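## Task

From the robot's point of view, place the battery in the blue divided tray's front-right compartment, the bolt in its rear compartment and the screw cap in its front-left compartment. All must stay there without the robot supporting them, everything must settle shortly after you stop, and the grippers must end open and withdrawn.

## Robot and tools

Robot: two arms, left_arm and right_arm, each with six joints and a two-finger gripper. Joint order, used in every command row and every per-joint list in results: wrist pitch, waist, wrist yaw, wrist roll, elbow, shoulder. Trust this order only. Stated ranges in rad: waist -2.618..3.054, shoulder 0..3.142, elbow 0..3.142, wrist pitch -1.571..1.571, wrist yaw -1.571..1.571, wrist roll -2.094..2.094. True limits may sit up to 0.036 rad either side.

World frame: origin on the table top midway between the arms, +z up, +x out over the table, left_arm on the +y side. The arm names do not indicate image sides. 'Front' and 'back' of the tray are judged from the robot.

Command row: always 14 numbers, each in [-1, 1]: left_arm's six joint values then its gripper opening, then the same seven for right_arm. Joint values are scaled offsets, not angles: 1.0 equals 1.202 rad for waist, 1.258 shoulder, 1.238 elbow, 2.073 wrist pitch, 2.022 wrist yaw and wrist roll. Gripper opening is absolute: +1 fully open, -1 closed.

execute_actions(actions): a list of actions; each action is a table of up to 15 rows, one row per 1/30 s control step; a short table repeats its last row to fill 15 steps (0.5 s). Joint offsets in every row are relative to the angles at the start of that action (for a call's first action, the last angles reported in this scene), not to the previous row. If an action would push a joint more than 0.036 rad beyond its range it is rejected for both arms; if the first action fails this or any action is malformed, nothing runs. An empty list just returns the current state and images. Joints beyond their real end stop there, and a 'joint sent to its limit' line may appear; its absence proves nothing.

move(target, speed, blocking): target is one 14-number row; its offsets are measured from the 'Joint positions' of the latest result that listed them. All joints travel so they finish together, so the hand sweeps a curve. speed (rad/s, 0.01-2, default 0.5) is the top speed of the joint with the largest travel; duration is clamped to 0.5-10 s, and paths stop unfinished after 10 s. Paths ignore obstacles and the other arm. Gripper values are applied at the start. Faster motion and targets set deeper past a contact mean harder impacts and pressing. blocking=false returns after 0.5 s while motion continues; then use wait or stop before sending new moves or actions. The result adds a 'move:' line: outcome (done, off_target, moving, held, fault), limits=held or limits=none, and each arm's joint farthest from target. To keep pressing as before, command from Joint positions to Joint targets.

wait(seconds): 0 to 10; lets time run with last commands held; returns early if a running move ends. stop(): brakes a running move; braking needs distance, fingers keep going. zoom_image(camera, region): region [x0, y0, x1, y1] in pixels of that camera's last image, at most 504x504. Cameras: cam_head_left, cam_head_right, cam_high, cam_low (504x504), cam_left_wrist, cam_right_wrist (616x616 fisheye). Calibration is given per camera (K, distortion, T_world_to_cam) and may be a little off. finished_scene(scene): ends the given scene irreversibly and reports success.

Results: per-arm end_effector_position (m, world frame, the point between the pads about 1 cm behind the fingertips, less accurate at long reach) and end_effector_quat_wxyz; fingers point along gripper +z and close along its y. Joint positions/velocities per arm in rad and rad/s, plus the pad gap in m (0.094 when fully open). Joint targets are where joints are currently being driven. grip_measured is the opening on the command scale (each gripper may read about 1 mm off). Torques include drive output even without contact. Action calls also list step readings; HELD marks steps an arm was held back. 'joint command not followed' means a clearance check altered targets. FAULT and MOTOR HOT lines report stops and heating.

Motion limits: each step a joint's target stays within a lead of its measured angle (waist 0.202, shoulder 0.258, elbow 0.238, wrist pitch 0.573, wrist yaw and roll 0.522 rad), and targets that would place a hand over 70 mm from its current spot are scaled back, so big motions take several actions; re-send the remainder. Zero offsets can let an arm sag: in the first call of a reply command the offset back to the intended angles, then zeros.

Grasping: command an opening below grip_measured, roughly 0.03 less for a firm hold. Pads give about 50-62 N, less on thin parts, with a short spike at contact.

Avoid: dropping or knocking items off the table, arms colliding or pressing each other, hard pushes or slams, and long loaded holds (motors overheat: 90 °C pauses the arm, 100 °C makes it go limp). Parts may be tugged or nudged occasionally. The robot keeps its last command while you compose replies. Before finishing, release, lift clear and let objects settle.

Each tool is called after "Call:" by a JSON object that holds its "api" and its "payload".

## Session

Call:
{"api": "execute_actions", "payload": {"actions": []}}

Scene clock: 0.00 s.
left_arm: end_effector_position=(+0.4444, +0.5857, +0.3020) grip_measured=+1.000 end_effector_quat_wxyz=(+0.392, +0.621, +0.414, +0.537) | right_arm: end_effector_position=(+0.3955, -0.3971, +0.1861) grip_measured=+1.000 end_effector_quat_wxyz=(+0.566, +0.142, +0.805, -0.108)
Joint names: [wrist pitch, waist, wrist yaw, wrist roll, elbow, shoulder]
Joint positions: left_arm=[0.238 0.56  0.733 2.028 1.46  1.854 0.094] | right_arm=[ 0.354 -0.331  0.004 -0.012  0.769  1.466  0.094]
Joint velocities: left_arm=[-0.037 -0.002 -0.051  0.11  -0.022  0.002  0.   ] | right_arm=[-0.037 -0.002 -0.066  0.051 -0.007 -0.017  0.   ]
Joint torques (N m, as the arm reports them, + toward a larger angle): no reading
Joint targets: left_arm=[0.216 0.560 0.735 2.024 1.462 1.854] | right_arm=[0.366 -0.331 0.004 -0.012 0.781 1.453]
camera_calibration (this result's frames):
cam_left_wrist: T_world_to_cam=[[-0.158568, 0.198661, -0.967155, 0.239507], [-0.649386, 0.716884, 0.253723, -0.211257], [0.743743, 0.66829, 0.0153327, -0.606619], [0, 0, 0, 1]] pos_world=[0.35196, 0.509264, 0.294543]
cam_right_wrist: T_world_to_cam=[[-0.304138, -0.952424, -0.0197202, -0.249991], [-0.837653, 0.277233, -0.470615, 0.542433], [0.453692, -0.126613, -0.882118, 0.0397145], [0, 0, 0, 1]] pos_world=[0.360321, -0.383449, 0.28538]

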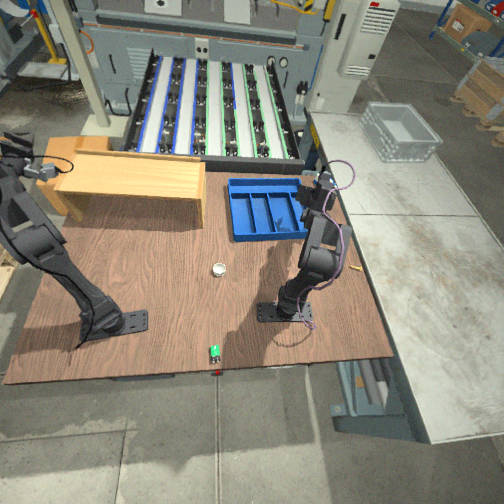

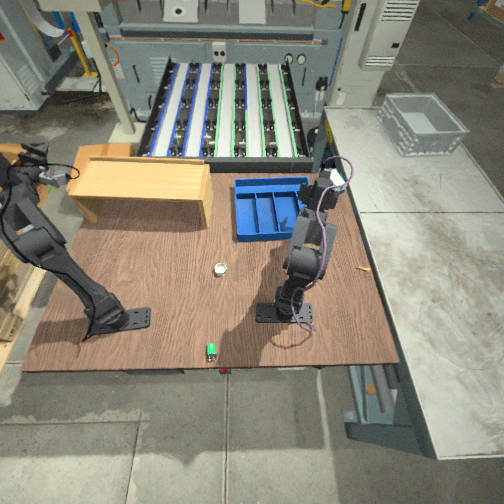

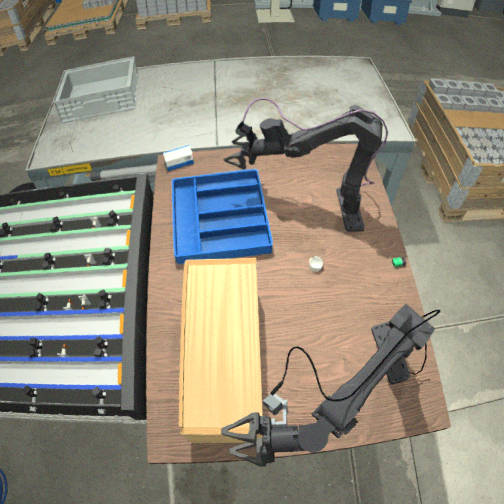

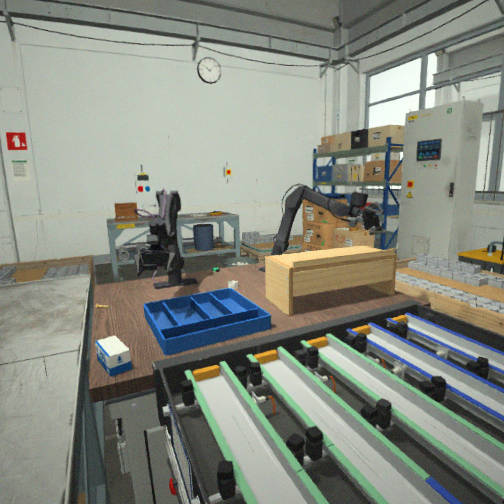

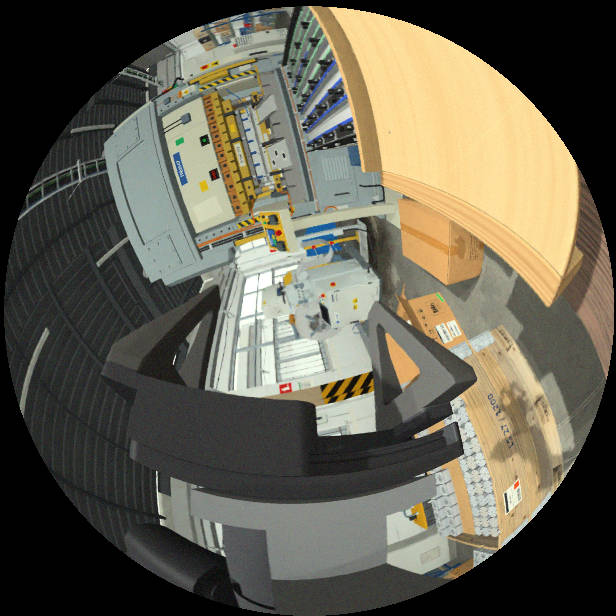

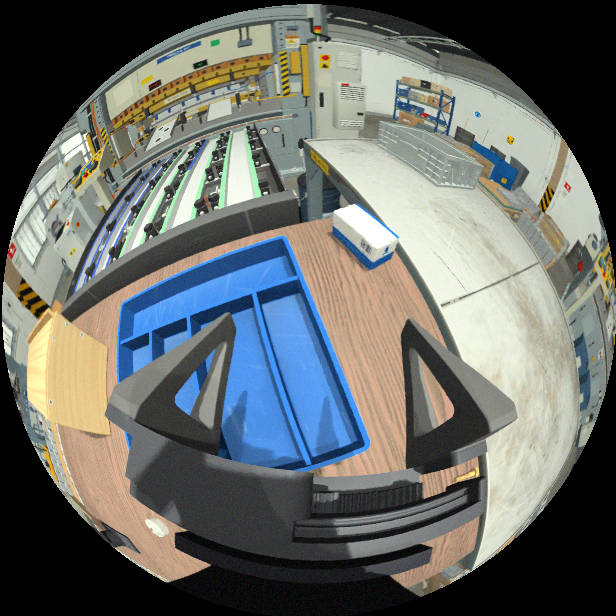

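Call:
{"api": "zoom_image", "payload": {"camera": "cam_head_left", "region": [160,160,400,380]}}

Call:
{"api": "zoom_image", "payload": {"camera": "cam_head_right", "region": [160,160,400,380]}}

Region (160, 160, 400, 380) of cam_head_left's 504x504 image, scaled by 2.100, with more detail than that image has; it fills the top 462 rows of this view, and the rest is white.

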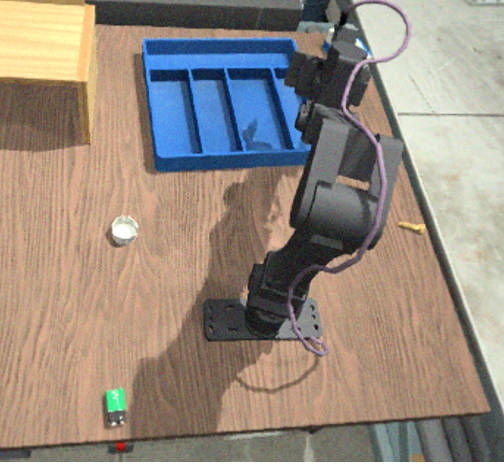

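Region (160, 160, 400, 380) of cam_head_right's 504x504 image, scaled by 2.100, with more detail than that image has; it fills the top 462 rows of this view, and the rest is white.

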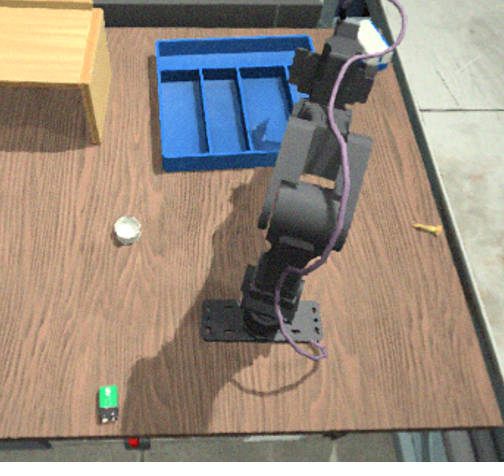

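Call:
{"api": "move", "payload": {"target": [-0.01,0,0,0,0,0,1, -0.820,-0.598,0,0.397,0.776,0.375,1], "speed": 1.2}}

Scene clock: 3.60 s.
left_arm: end_effector_position=(+0.4446, +0.5859, +0.3035) grip_measured=+1.000 end_effector_quat_wxyz=(+0.392, +0.621, +0.412, +0.540) | right_arm: end_effector_position=(+0.1454, -0.5600, +0.1177) grip_measured=+1.000 end_effector_quat_wxyz=(-0.001, +0.802, +0.597, -0.001)
Joint names: [wrist pitch, waist, wrist yaw, wrist roll, elbow, shoulder]
Joint positions: left_arm=[0.245 0.56  0.733 2.028 1.46  1.854 0.094] | right_arm=[-1.336 -1.049  0.003  0.785  1.699  1.935  0.094]
Joint velocities: left_arm=[ 0.007 -0.002 -0.051 -0.051 -0.042  0.002  0.   ] | right_arm=[ 0.051  0.007  0.037 -0.007 -0.002 -0.027  0.   ]
Joint torques (N m, as the arm reports them, + toward a larger angle): left_arm=[  1.43  -0.06   0.09   0.06   9.63 -12.19] | right_arm=[ 0.04 -0.08  0.01  0.04  8.85 -7.19]
Joint targets: left_arm=[0.217 0.560 0.733 2.028 1.460 1.854] | right_arm=[-1.346 -1.050 0.004 0.791 1.729 1.937]
move: off_target (left_arm, right_arm); limits=none; left_arm: farthest joint: the wrist pitch, 0.028 radians from its target (0.020 radians at the start); right_arm: farthest joint: the elbow, 0.031 radians from its target (0.961 radians at the start)
camera_calibration (this result's frames):
cam_left_wrist: T_world_to_cam=[[-0.15291, 0.203397, -0.967082, 0.235672], [-0.65087, 0.715642, 0.253427, -0.21016], [0.743631, 0.668196, 0.0229561, -0.609088], [0, 0, 0, 1]] pos_world=[0.352187, 0.509454, 0.295157]
cam_right_wrist: T_world_to_cam=[[-0.952636, 0.299256, -0.0541367, 0.316673], [0.187277, 0.717531, 0.670877, 0.309086], [0.239609, 0.628963, -0.73959, 0.509736], [0, 0, 0, 1]] pos_world=[0.121652, -0.63715, 0.18678]

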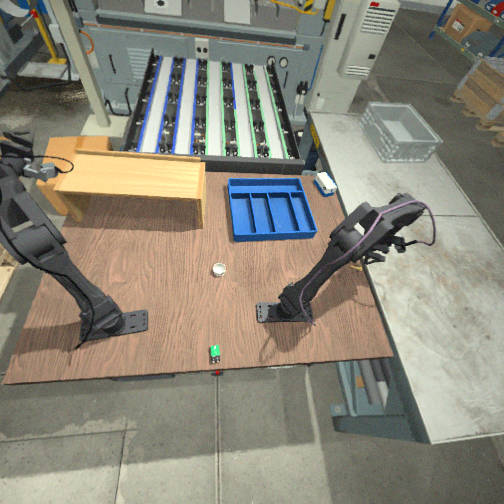

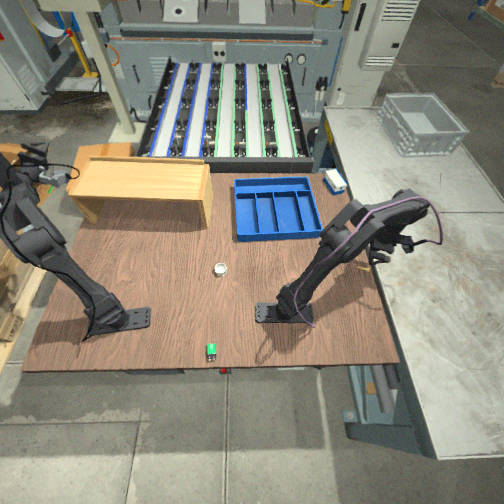

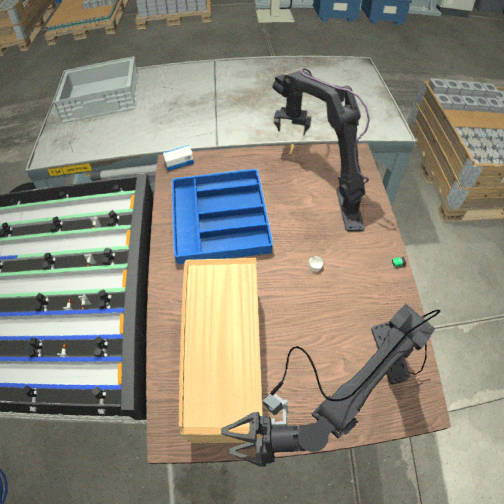

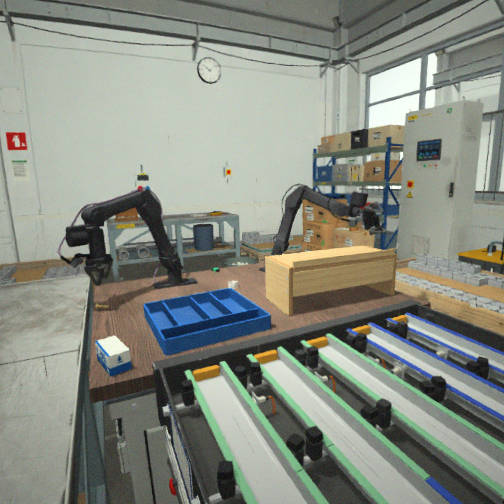

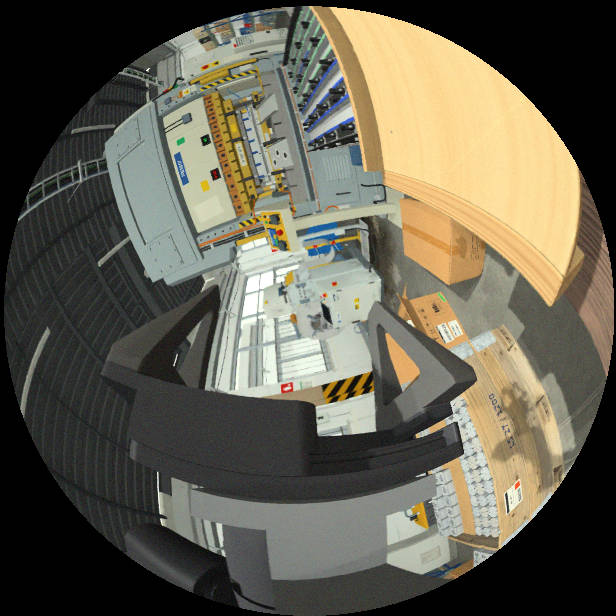

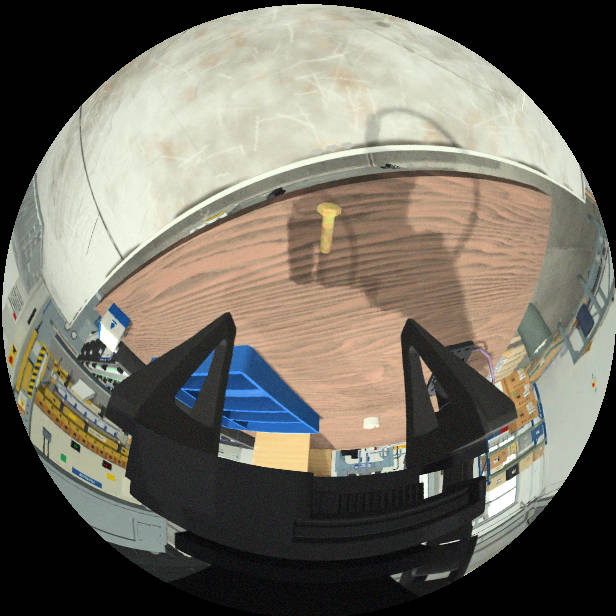

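Call:
{"api": "move", "payload": {"target": [-0.014,0,0,0,0,0,1, 0.180,-0.029,0,-0.015,-0.236,0.084,0.3], "speed": 0.4}}

Scene clock: 5.93 s.
left_arm: end_effector_position=(+0.4447, +0.5859, +0.3042) grip_measured=+1.000 end_effector_quat_wxyz=(+0.391, +0.621, +0.411, +0.541) | right_arm: end_effector_position=(+0.1366, -0.5647, +0.0104) grip_measured=+0.302 end_effector_quat_wxyz=(-0.015, +0.803, +0.596, +0.002)
Joint names: [wrist pitch, waist, wrist yaw, wrist roll, elbow, shoulder]
Joint positions: left_arm=[0.249 0.56  0.733 2.028 1.46  1.854 0.094] | right_arm=[-0.975 -1.077  0.002  0.76   1.416  2.043  0.061]
Joint velocities: left_arm=[-0.037 -0.022 -0.022 -0.037 -0.012 -0.007  0.   ] | right_arm=[ 0.022 -0.017 -0.066 -0.051  0.012 -0.022 -0.001]
Joint torques (N m, as the arm reports them, + toward a larger angle): left_arm=[  1.39  -0.13   0.09   0.01   9.57 -12.34] | right_arm=[ 0.19 -0.66  0.   -0.04  4.85 -7.91]
Joint targets: left_arm=[0.216 0.560 0.733 2.028 1.460 1.854] | right_arm=[-0.962 -1.084 0.003 0.755 1.406 2.041]
move: off_target (left_arm); limits=none; left_arm: farthest joint: the wrist pitch, 0.033 radians from its target (0.029 radians at the start); right_arm: farthest joint: the wrist pitch, 0.012 radians from its target (0.373 radians at the start)
camera_calibration (this result's frames):
cam_left_wrist: T_world_to_cam=[[-0.150364, 0.205528, -0.967031, 0.233941], [-0.651537, 0.715084, 0.253289, -0.209664], [0.743566, 0.668142, 0.0263862, -0.610189], [0, 0, 0, 1]] pos_world=[0.352288, 0.509539, 0.295434]
cam_right_wrist: T_world_to_cam=[[-0.952367, 0.303006, -0.034415, 0.305728], [0.197484, 0.698792, 0.687525, 0.373948], [0.232373, 0.64798, -0.725345, 0.446977], [0, 0, 0, 1]] pos_world=[0.113451, -0.643581, 0.0776356]

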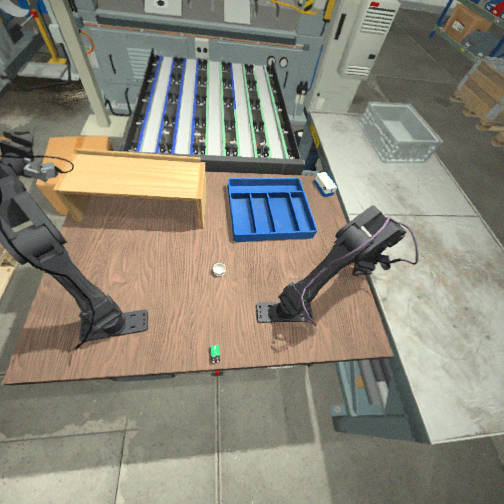

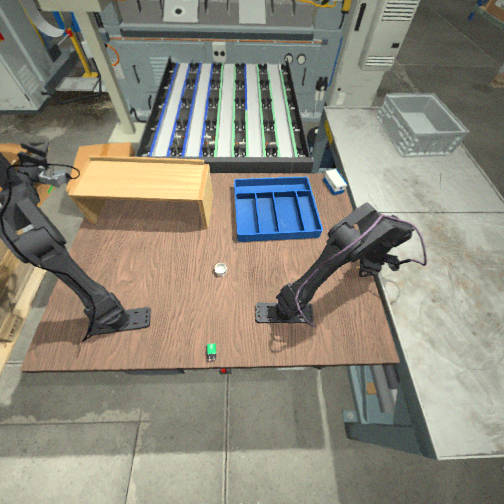

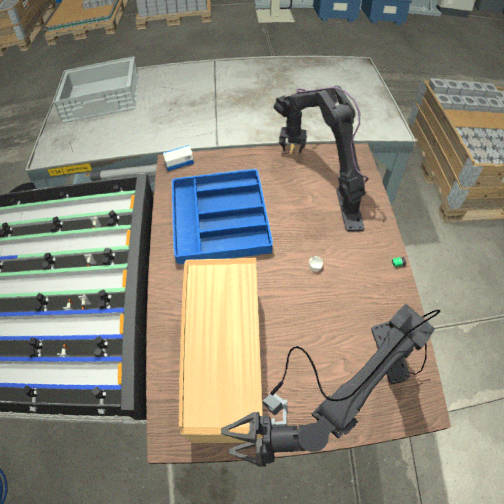

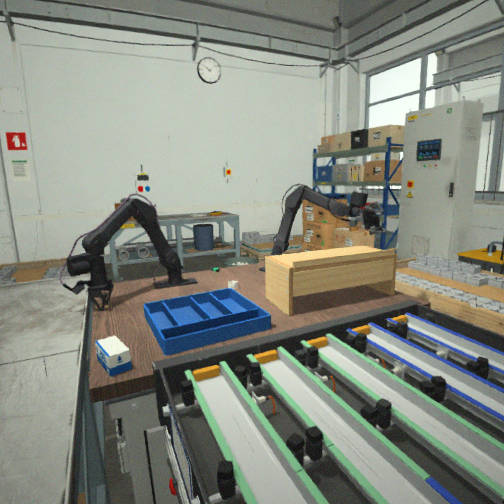

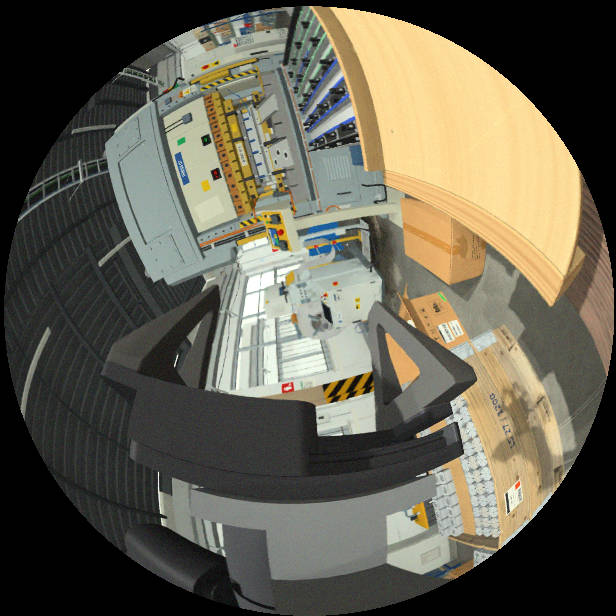

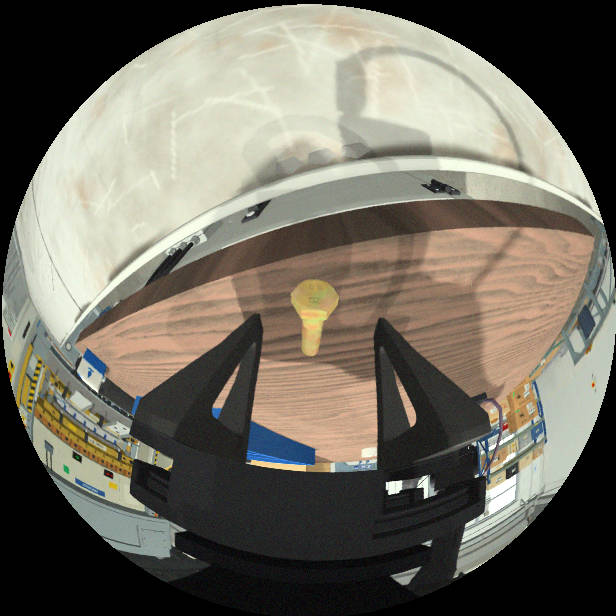

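Call:
{"api": "execute_actions", "payload": {"actions": [[[-0.016,0,0,0,0,0,1, 0.006,-0.004,0,0,-0.008,-0.004,0.1],[-0.016,0,0,0,0,0,1, 0.006,-0.004,0,0,-0.008,-0.004,-0.1],[-0.016,0,0,0,0,0,1, 0.006,-0.004,0,0,-0.008,-0.004,-0.3],[-0.016,0,0,0,0,0,1, 0.006,-0.004,0,0,-0.008,-0.004,-0.5],[-0.016,0,0,0,0,0,1, 0.006,-0.004,0,0,-0.008,-0.004,-0.6],[-0.016,0,0,0,0,0,1, 0.006,-0.004,0,0,-0.008,-0.004,-0.7],[-0.016,0,0,0,0,0,1, 0.006,-0.004,0,0,-0.008,-0.004,-0.75],[-0.016,0,0,0,0,0,1, 0.006,-0.004,0,0,-0.008,-0.004,-0.8],[-0.016,0,0,0,0,0,1, 0.006,-0.004,0,0,-0.008,-0.004,-0.85],[-0.016,0,0,0,0,0,1, 0.006,-0.004,0,0,-0.008,-0.004,-0.9]],[[0,0,0,0,0,0,1, 0,0,0,0,0,0,-0.9]]]}}

Scene clock: 7.30 s.
left_arm: end_effector_position=(+0.4449, +0.5861, +0.3060) grip_measured=+1.000 end_effector_quat_wxyz=(+0.391, +0.620, +0.408, +0.545) | right_arm: end_effector_position=(+0.1366, -0.5648, +0.0104) grip_measured=-0.873 end_effector_quat_wxyz=(-0.015, +0.803, +0.596, +0.002)
Joint names: [wrist pitch, waist, wrist yaw, wrist roll, elbow, shoulder]
Joint positions: left_arm=[0.258 0.56  0.733 2.028 1.46  1.854 0.094] | right_arm=[-0.975 -1.077  0.002  0.76   1.416  2.043  0.006]
Joint velocities: left_arm=[ 0.066  0.002 -0.022  0.022  0.007  0.002  0.   ] | right_arm=[-0.051 -0.007 -0.081  0.037  0.007 -0.007 -0.001]
Joint torques (N m, as the arm reports them, + toward a larger angle): left_arm=[  1.59  -0.06   0.05   0.07   9.58 -12.21] | right_arm=[ 0.09 -0.04  0.    0.01  5.76 -7.78]
Joint targets: left_arm=[0.248 0.560 0.733 2.028 1.460 1.854] | right_arm=[-0.975 -1.077 0.002 0.760 1.416 2.043]
Step readings (joint positions; steps 1 to 15: 1st action; 16 to 30: 2nd action):
0: left_arm=[0.249 0.560 0.733 2.028 1.460 1.854] | right_arm=[-0.975 -1.077 0.002 0.760 1.416 2.043]
1: left_arm=[0.249 0.560 0.733 2.028 1.460 1.854] | right_arm=[-0.975 -1.077 0.002 0.760 1.416 2.043]
2: left_arm=[0.249 0.560 0.733 2.028 1.460 1.854] | right_arm=[-0.975 -1.077 0.002 0.760 1.416 2.043]
4: left_arm=[0.248 0.560 0.733 2.028 1.460 1.854] | right_arm=[-0.975 -1.077 0.002 0.760 1.416 2.043]
8: left_arm=[0.248 0.560 0.733 2.028 1.460 1.854] | right_arm=[-0.975 -1.077 0.002 0.760 1.416 2.043]
15: left_arm=[0.248 0.560 0.733 2.028 1.460 1.854] | right_arm=[-0.975 -1.077 0.002 0.760 1.416 2.043]
16: left_arm=[0.249 0.560 0.733 2.028 1.460 1.854] | right_arm=[-0.975 -1.077 0.002 0.760 1.416 2.043]
17: left_arm=[0.251 0.560 0.733 2.028 1.460 1.854] | right_arm=[-0.975 -1.077 0.002 0.760 1.416 2.043]
19: left_arm=[0.254 0.560 0.733 2.028 1.460 1.854] | right_arm=[-0.975 -1.077 0.002 0.760 1.416 2.043]
23: left_arm=[0.256 0.560 0.733 2.028 1.460 1.854] | right_arm=[-0.975 -1.077 0.002 0.760 1.416 2.043]
30: Joint positions above
camera_calibration (this result's frames):
cam_left_wrist: T_world_to_cam=[[-0.143576, 0.211211, -0.966838, 0.229305], [-0.653314, 0.713596, 0.252906, -0.20834], [0.743349, 0.66796, 0.0355315, -0.613094], [0, 0, 0, 1]] pos_world=[0.352554, 0.509761, 0.296175]
cam_right_wrist: T_world_to_cam=[[-0.952355, 0.302982, -0.0349482, 0.305851], [0.197248, 0.69926, 0.687116, 0.374355], [0.232622, 0.647485, -0.725707, 0.446753], [0, 0, 0, 1]] pos_world=[0.113513, -0.643705, 0.0776755]

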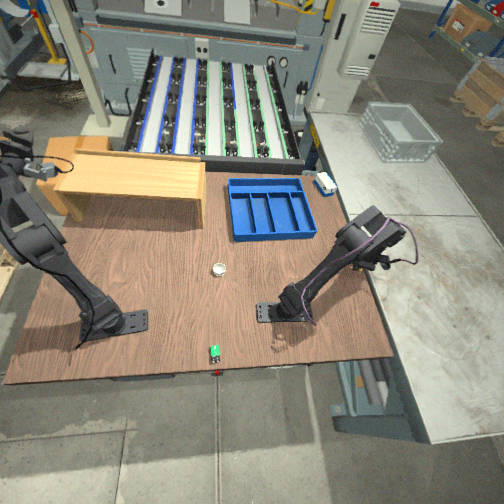

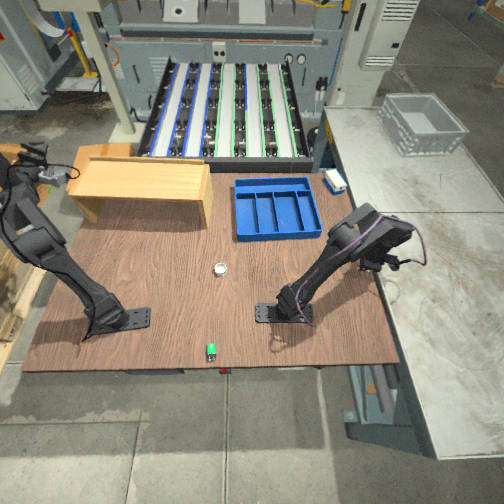

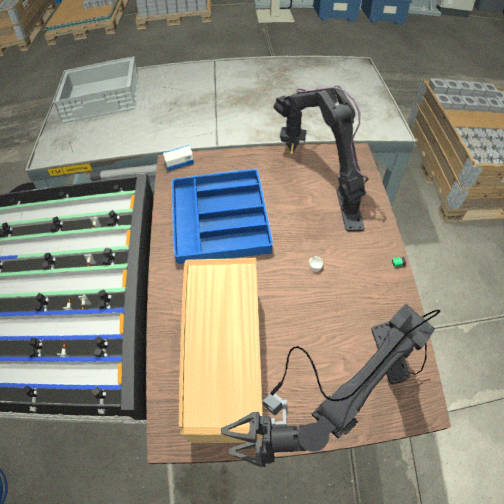

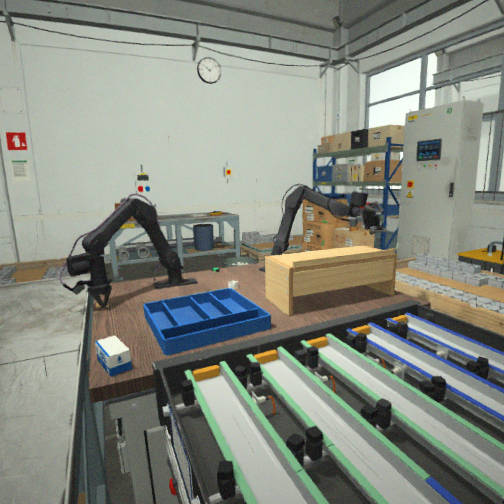

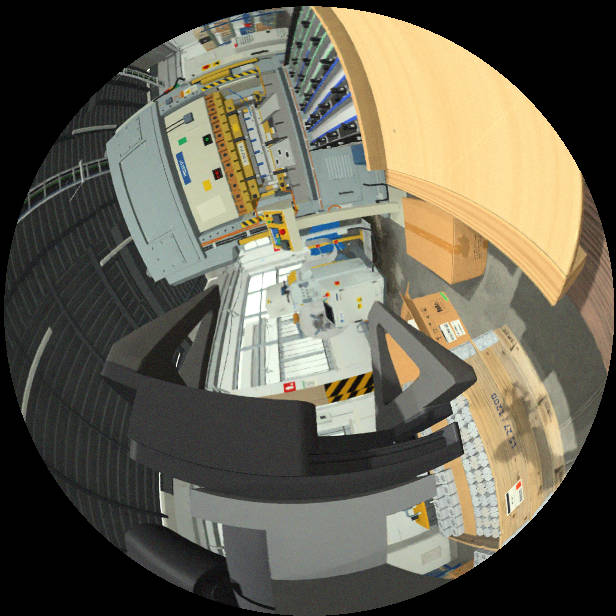

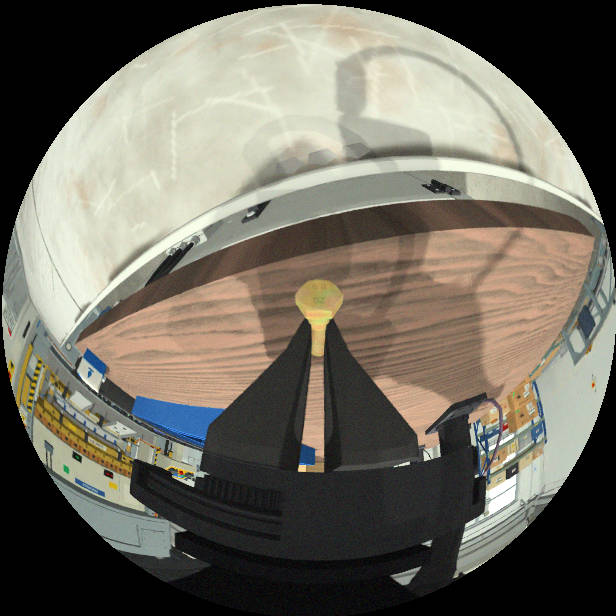

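Call:
{"api": "zoom_image", "payload": {"camera": "cam_head_left", "region": [210,160,350,260]}}

Call:
{"api": "zoom_image", "payload": {"camera": "cam_head_right", "region": [210,160,350,260]}}

Region (210, 160, 350, 260) of cam_head_left's 504x504 image, scaled by 3.600, with more detail than that image has; it fills the top 360 rows of this view, and the rest is white.

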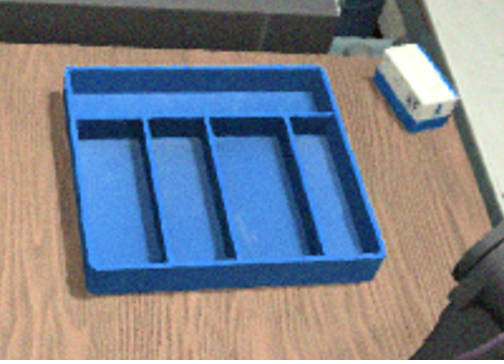

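Region (210, 160, 350, 260) of cam_head_right's 504x504 image, scaled by 3.600, with more detail than that image has; it fills the top 360 rows of this view, and the rest is white.

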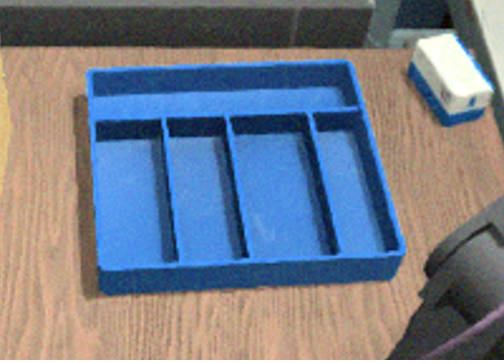

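Call:
{"api": "move", "payload": {"target": [-0.02,0,0,0,0,0,1, -0.104,0,0,0,0.158,-0.064,-0.9], "speed": 0.6}}

Scene clock: 10.23 s.
left_arm: end_effector_position=(+0.4447, +0.5859, +0.3042) grip_measured=+1.000 end_effector_quat_wxyz=(+0.391, +0.621, +0.411, +0.541) | right_arm: end_effector_position=(+0.1403, -0.5721, +0.0742) grip_measured=-0.873 end_effector_quat_wxyz=(-0.001, +0.803, +0.596, -0.001)
Joint names: [wrist pitch, waist, wrist yaw, wrist roll, elbow, shoulder]
Joint positions: left_arm=[0.249 0.56  0.733 2.028 1.46  1.854 0.094] | right_arm=[-1.181 -1.077  0.002  0.76   1.589  1.981  0.006]
Joint velocities: left_arm=[ 0.022 -0.022 -0.051 -0.007  0.007  0.002  0.   ] | right_arm=[-0.007 -0.002  0.066  0.022 -0.002 -0.017  0.   ]
Joint torques (N m, as the arm reports them, + toward a larger angle): left_arm=[  1.38  -0.03   0.09   0.01   9.59 -12.25] | right_arm=[ 0.05 -0.03 -0.01  0.    8.01 -8.82]
Joint targets: left_arm=[0.216 0.560 0.733 2.028 1.460 1.854] | right_arm=[-1.190 -1.077 0.002 0.760 1.612 1.963]
move: off_target (left_arm, right_arm); limits=none; left_arm: farthest joint: the wrist pitch, 0.032 radians from its target (0.041 radians at the start); right_arm: farthest joint: the elbow, 0.022 radians from its target (0.195 radians at the start)
camera_calibration (this result's frames):
cam_left_wrist: T_world_to_cam=[[-0.150364, 0.205528, -0.967031, 0.233941], [-0.651537, 0.715084, 0.253289, -0.209664], [0.743566, 0.668142, 0.0263862, -0.610189], [0, 0, 0, 1]] pos_world=[0.352288, 0.509539, 0.295434]
cam_right_wrist: T_world_to_cam=[[-0.951768, 0.301815, -0.0551924, 0.314542], [0.188392, 0.71685, 0.671293, 0.347334], [0.242171, 0.628517, -0.739134, 0.485768], [0, 0, 0, 1]] pos_world=[0.116297, -0.649233, 0.143245]

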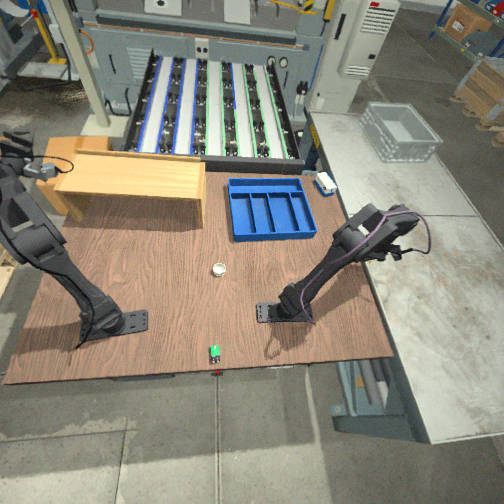

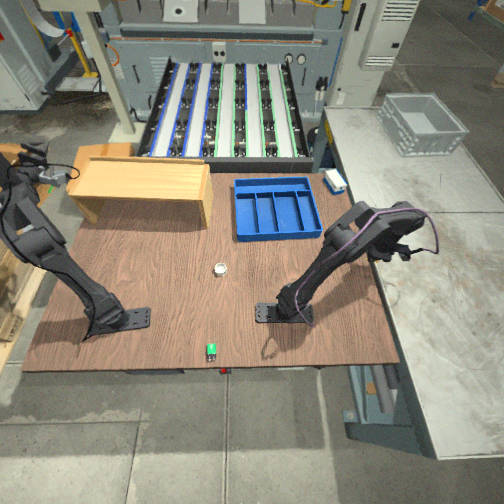

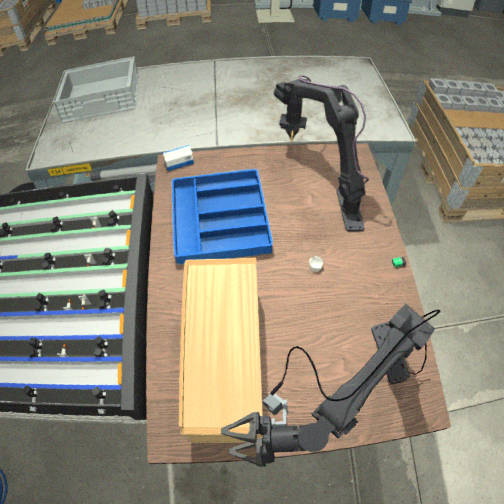

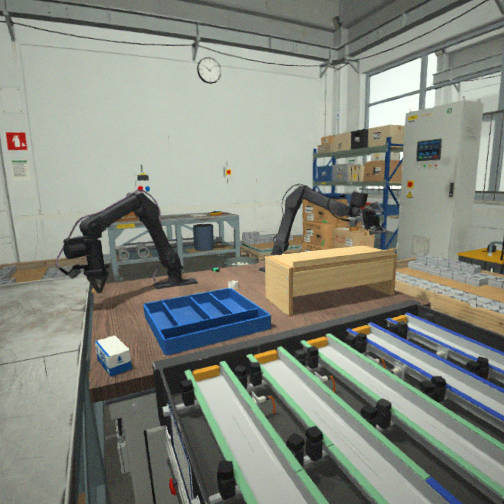

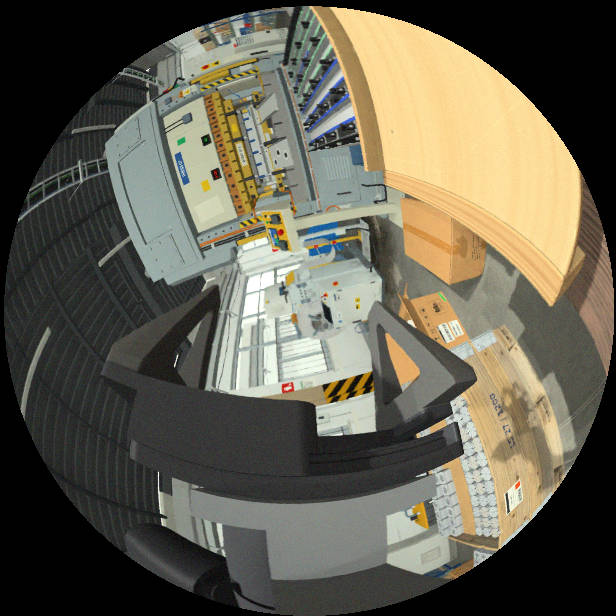

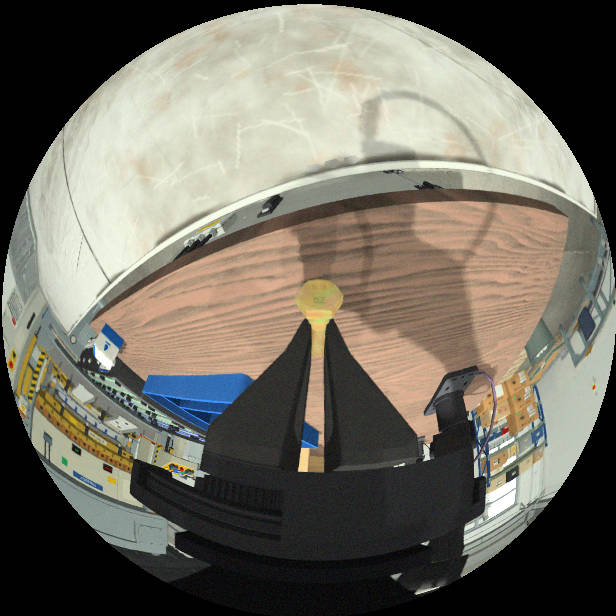

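Call:
{"api": "move", "payload": {"target": [-0.02,0,0,0,0,0,1, 0.077,0.925,0,-0.376,0.679,0.404,-0.9], "speed": 1.0}}

Scene clock: 12.40 s.
left_arm: end_effector_position=(+0.4445, +0.5858, +0.3024) grip_measured=+1.000 end_effector_quat_wxyz=(+0.392, +0.621, +0.413, +0.538) | right_arm: end_effector_position=(+0.5565, -0.2312, +0.0855) grip_measured=-0.874 end_effector_quat_wxyz=(+0.214, -0.002, +0.977, +0.004)
Joint names: [wrist pitch, waist, wrist yaw, wrist roll, elbow, shoulder]
Joint positions: left_arm=[0.24  0.56  0.733 2.028 1.46  1.854 0.094] | right_arm=[-1.038  0.036 -0.005  0.006  2.397  2.5    0.006]
Joint velocities: left_arm=[-0.051  0.002  0.037  0.022  0.002  0.012  0.   ] | right_arm=[ 0.037  0.007  0.037 -0.022 -0.017 -0.027  0.   ]
Joint torques (N m, as the arm reports them, + toward a larger angle): left_arm=[  1.39  -0.05   0.08   0.01   9.56 -12.41] | right_arm=[  1.11  -0.13   0.06  -0.06   9.68 -12.1 ]
Joint targets: left_arm=[0.207 0.560 0.733 2.028 1.460 1.854] | right_arm=[-1.021 0.035 0.002 0.000 2.430 2.489]
move: off_target (left_arm, right_arm); limits=none; left_arm: farthest joint: the wrist pitch, 0.032 radians from its target (0.041 radians at the start); right_arm: farthest joint: the elbow, 0.032 radians from its target (0.840 radians at the start)
camera_calibration (this result's frames):
cam_left_wrist: T_world_to_cam=[[-0.156871, 0.200082, -0.967139, 0.238359], [-0.649831, 0.716511, 0.253635, -0.210928], [0.743714, 0.668266, 0.0176198, -0.607363], [0, 0, 0, 1]] pos_world=[0.352028, 0.509321, 0.294727]
cam_right_wrist: T_world_to_cam=[[0.0170521, -0.997725, -0.065222, -0.230397], [-0.953015, -0.0359503, 0.300783, 0.509776], [-0.302443, 0.0570286, -0.95146, 0.36812], [0, 0, 0, 1]] pos_world=[0.601088, -0.23254, 0.181893]

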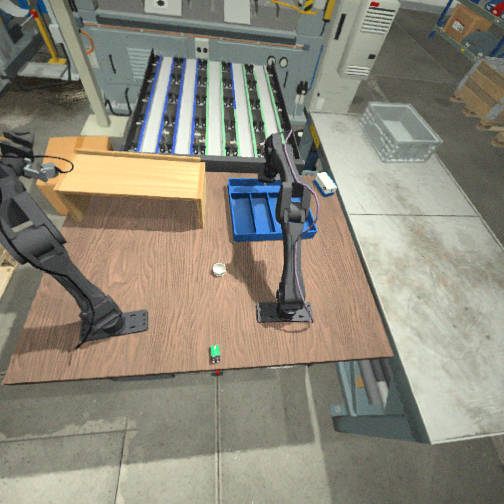

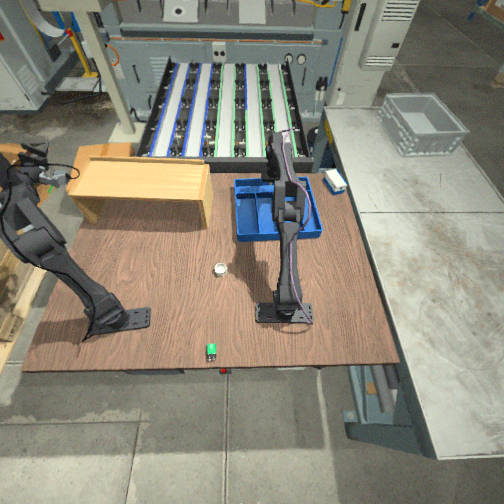

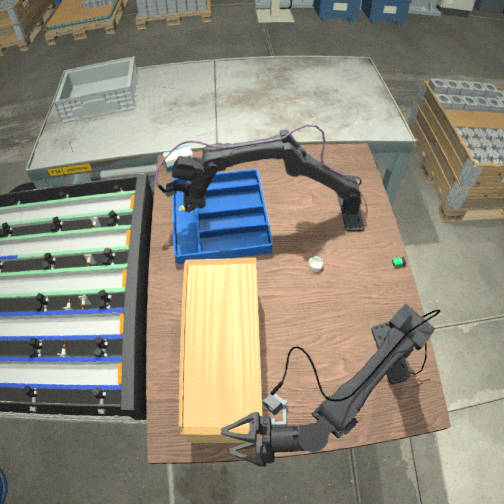

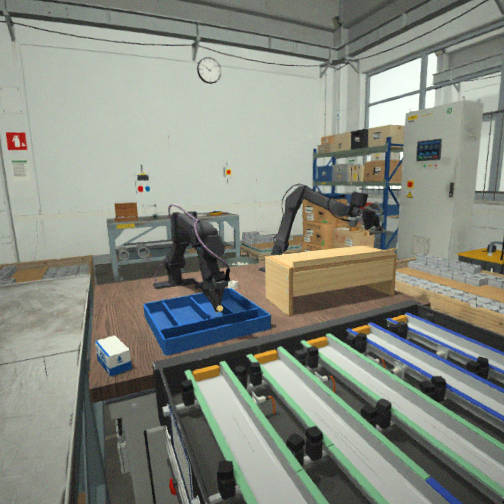

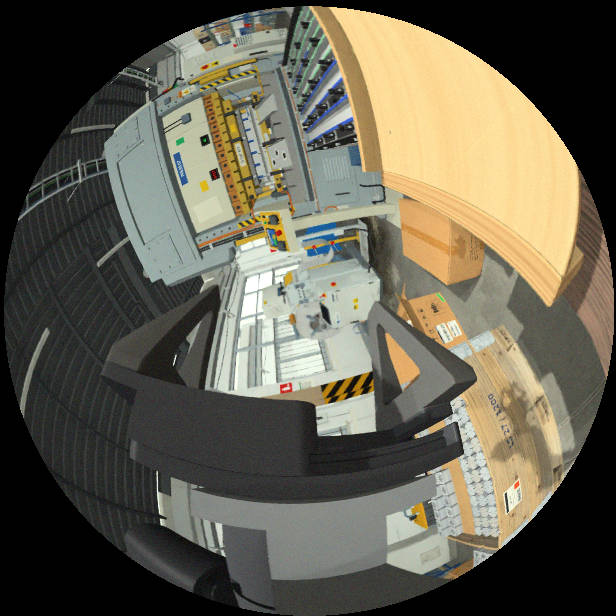

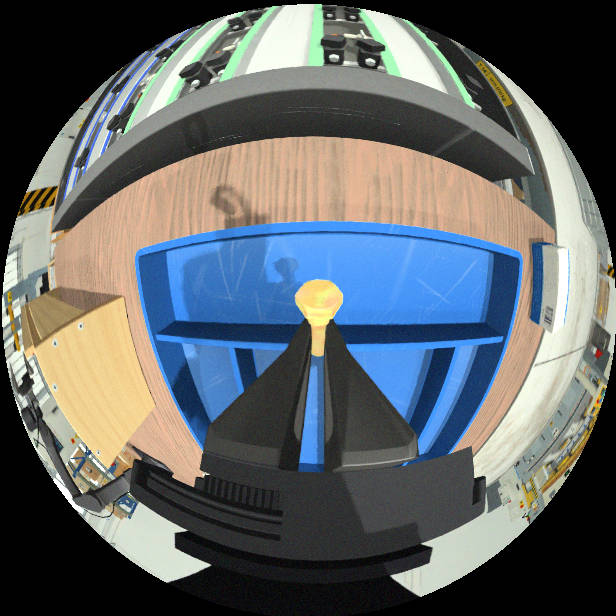

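Call:
{"api": "move", "payload": {"target": [-0.016,0,0,0,0,0,1, 0.045,0,0.002,-0.003,0.036,0.036,-0.9], "speed": 0.3}}

Scene clock: 14.13 s.
left_arm: end_effector_position=(+0.4445, +0.5858, +0.3024) grip_measured=+1.000 end_effector_quat_wxyz=(+0.392, +0.621, +0.414, +0.538) | right_arm: end_effector_position=(+0.5722, -0.2311, +0.0631) grip_measured=-0.874 end_effector_quat_wxyz=(+0.225, -0.002, +0.974, +0.004)
Joint names: [wrist pitch, waist, wrist yaw, wrist roll, elbow, shoulder]
Joint positions: left_arm=[0.24  0.56  0.733 2.028 1.46  1.854 0.094] | right_arm=[-0.967  0.036 -0.005  0.006  2.41   2.56   0.006]
Joint velocities: left_arm=[-0.037  0.007 -0.051  0.022 -0.002 -0.007  0.   ] | right_arm=[-0.037 -0.012 -0.022 -0.022 -0.007 -0.017  0.001]
Joint torques (N m, as the arm reports them, + toward a larger angle): left_arm=[  1.44  -0.05   0.08   0.02   9.56 -11.99] | right_arm=[  1.22  -0.04   0.03  -0.04   9.68 -12.84]
Joint targets: left_arm=[0.207 0.560 0.733 2.028 1.460 1.854] | right_arm=[-0.944 0.036 -0.001 0.000 2.442 2.545]
move: off_target (left_arm, right_arm); limits=none; left_arm: farthest joint: the wrist pitch, 0.033 radians from its target (0.033 radians at the start); right_arm: farthest joint: the elbow, 0.031 radians from its target (0.044 radians at the start)
camera_calibration (this result's frames):
cam_left_wrist: T_world_to_cam=[[-0.157154, 0.199845, -0.967142, 0.23855], [-0.649757, 0.716573, 0.25365, -0.210983], [0.743719, 0.66827, 0.0172386, -0.607239], [0, 0, 0, 1]] pos_world=[0.352017, 0.509312, 0.294696]
cam_right_wrist: T_world_to_cam=[[0.0189096, -0.997716, -0.0648436, -0.233074], [-0.959744, -0.0362917, 0.278523, 0.53668], [-0.28024, 0.0569665, -0.958238, 0.339259], [0, 0, 0, 1]] pos_world=[0.614557, -0.232391, 0.1605]

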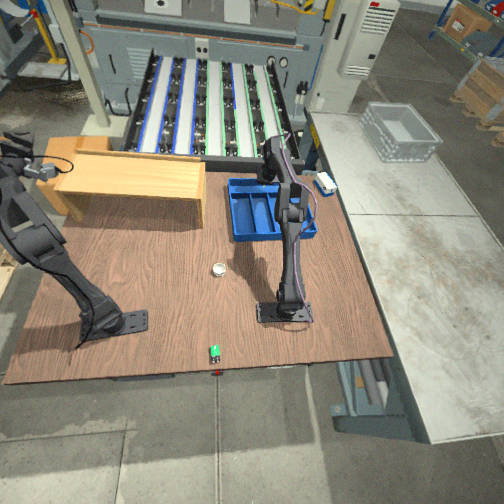

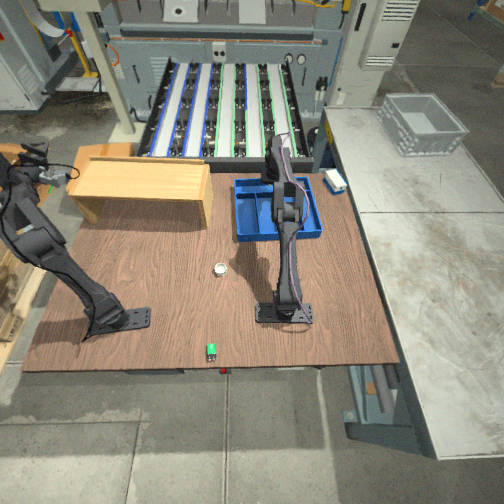

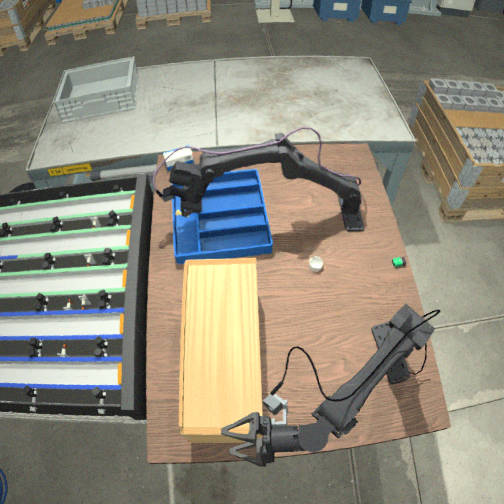

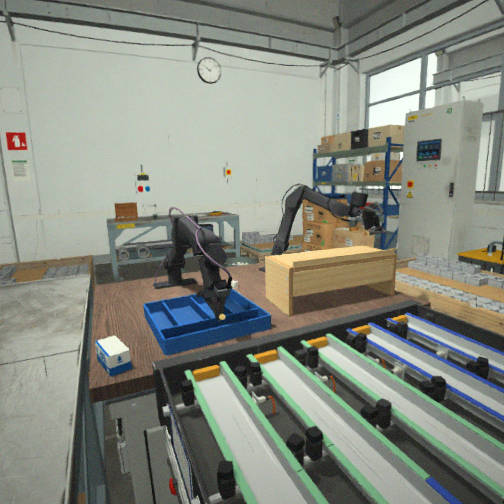

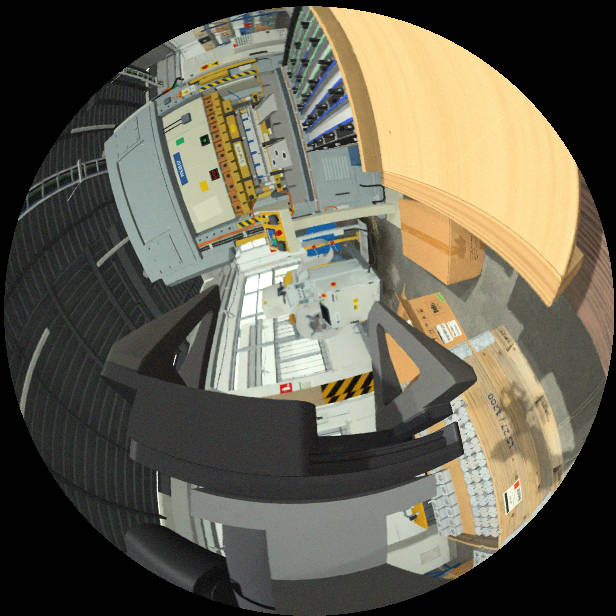

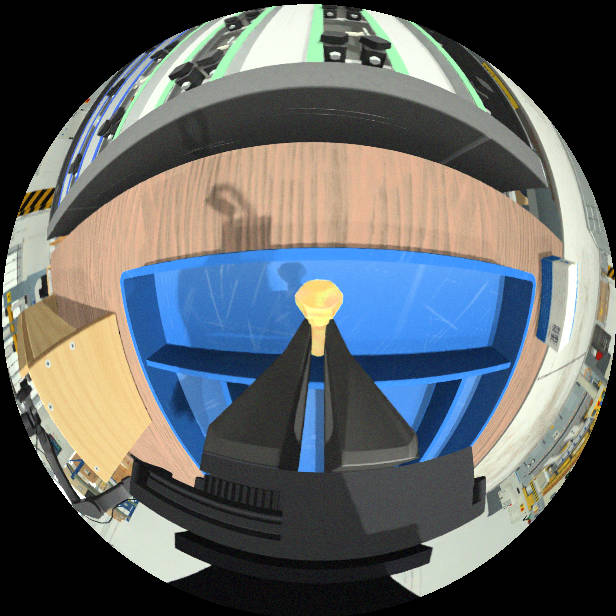

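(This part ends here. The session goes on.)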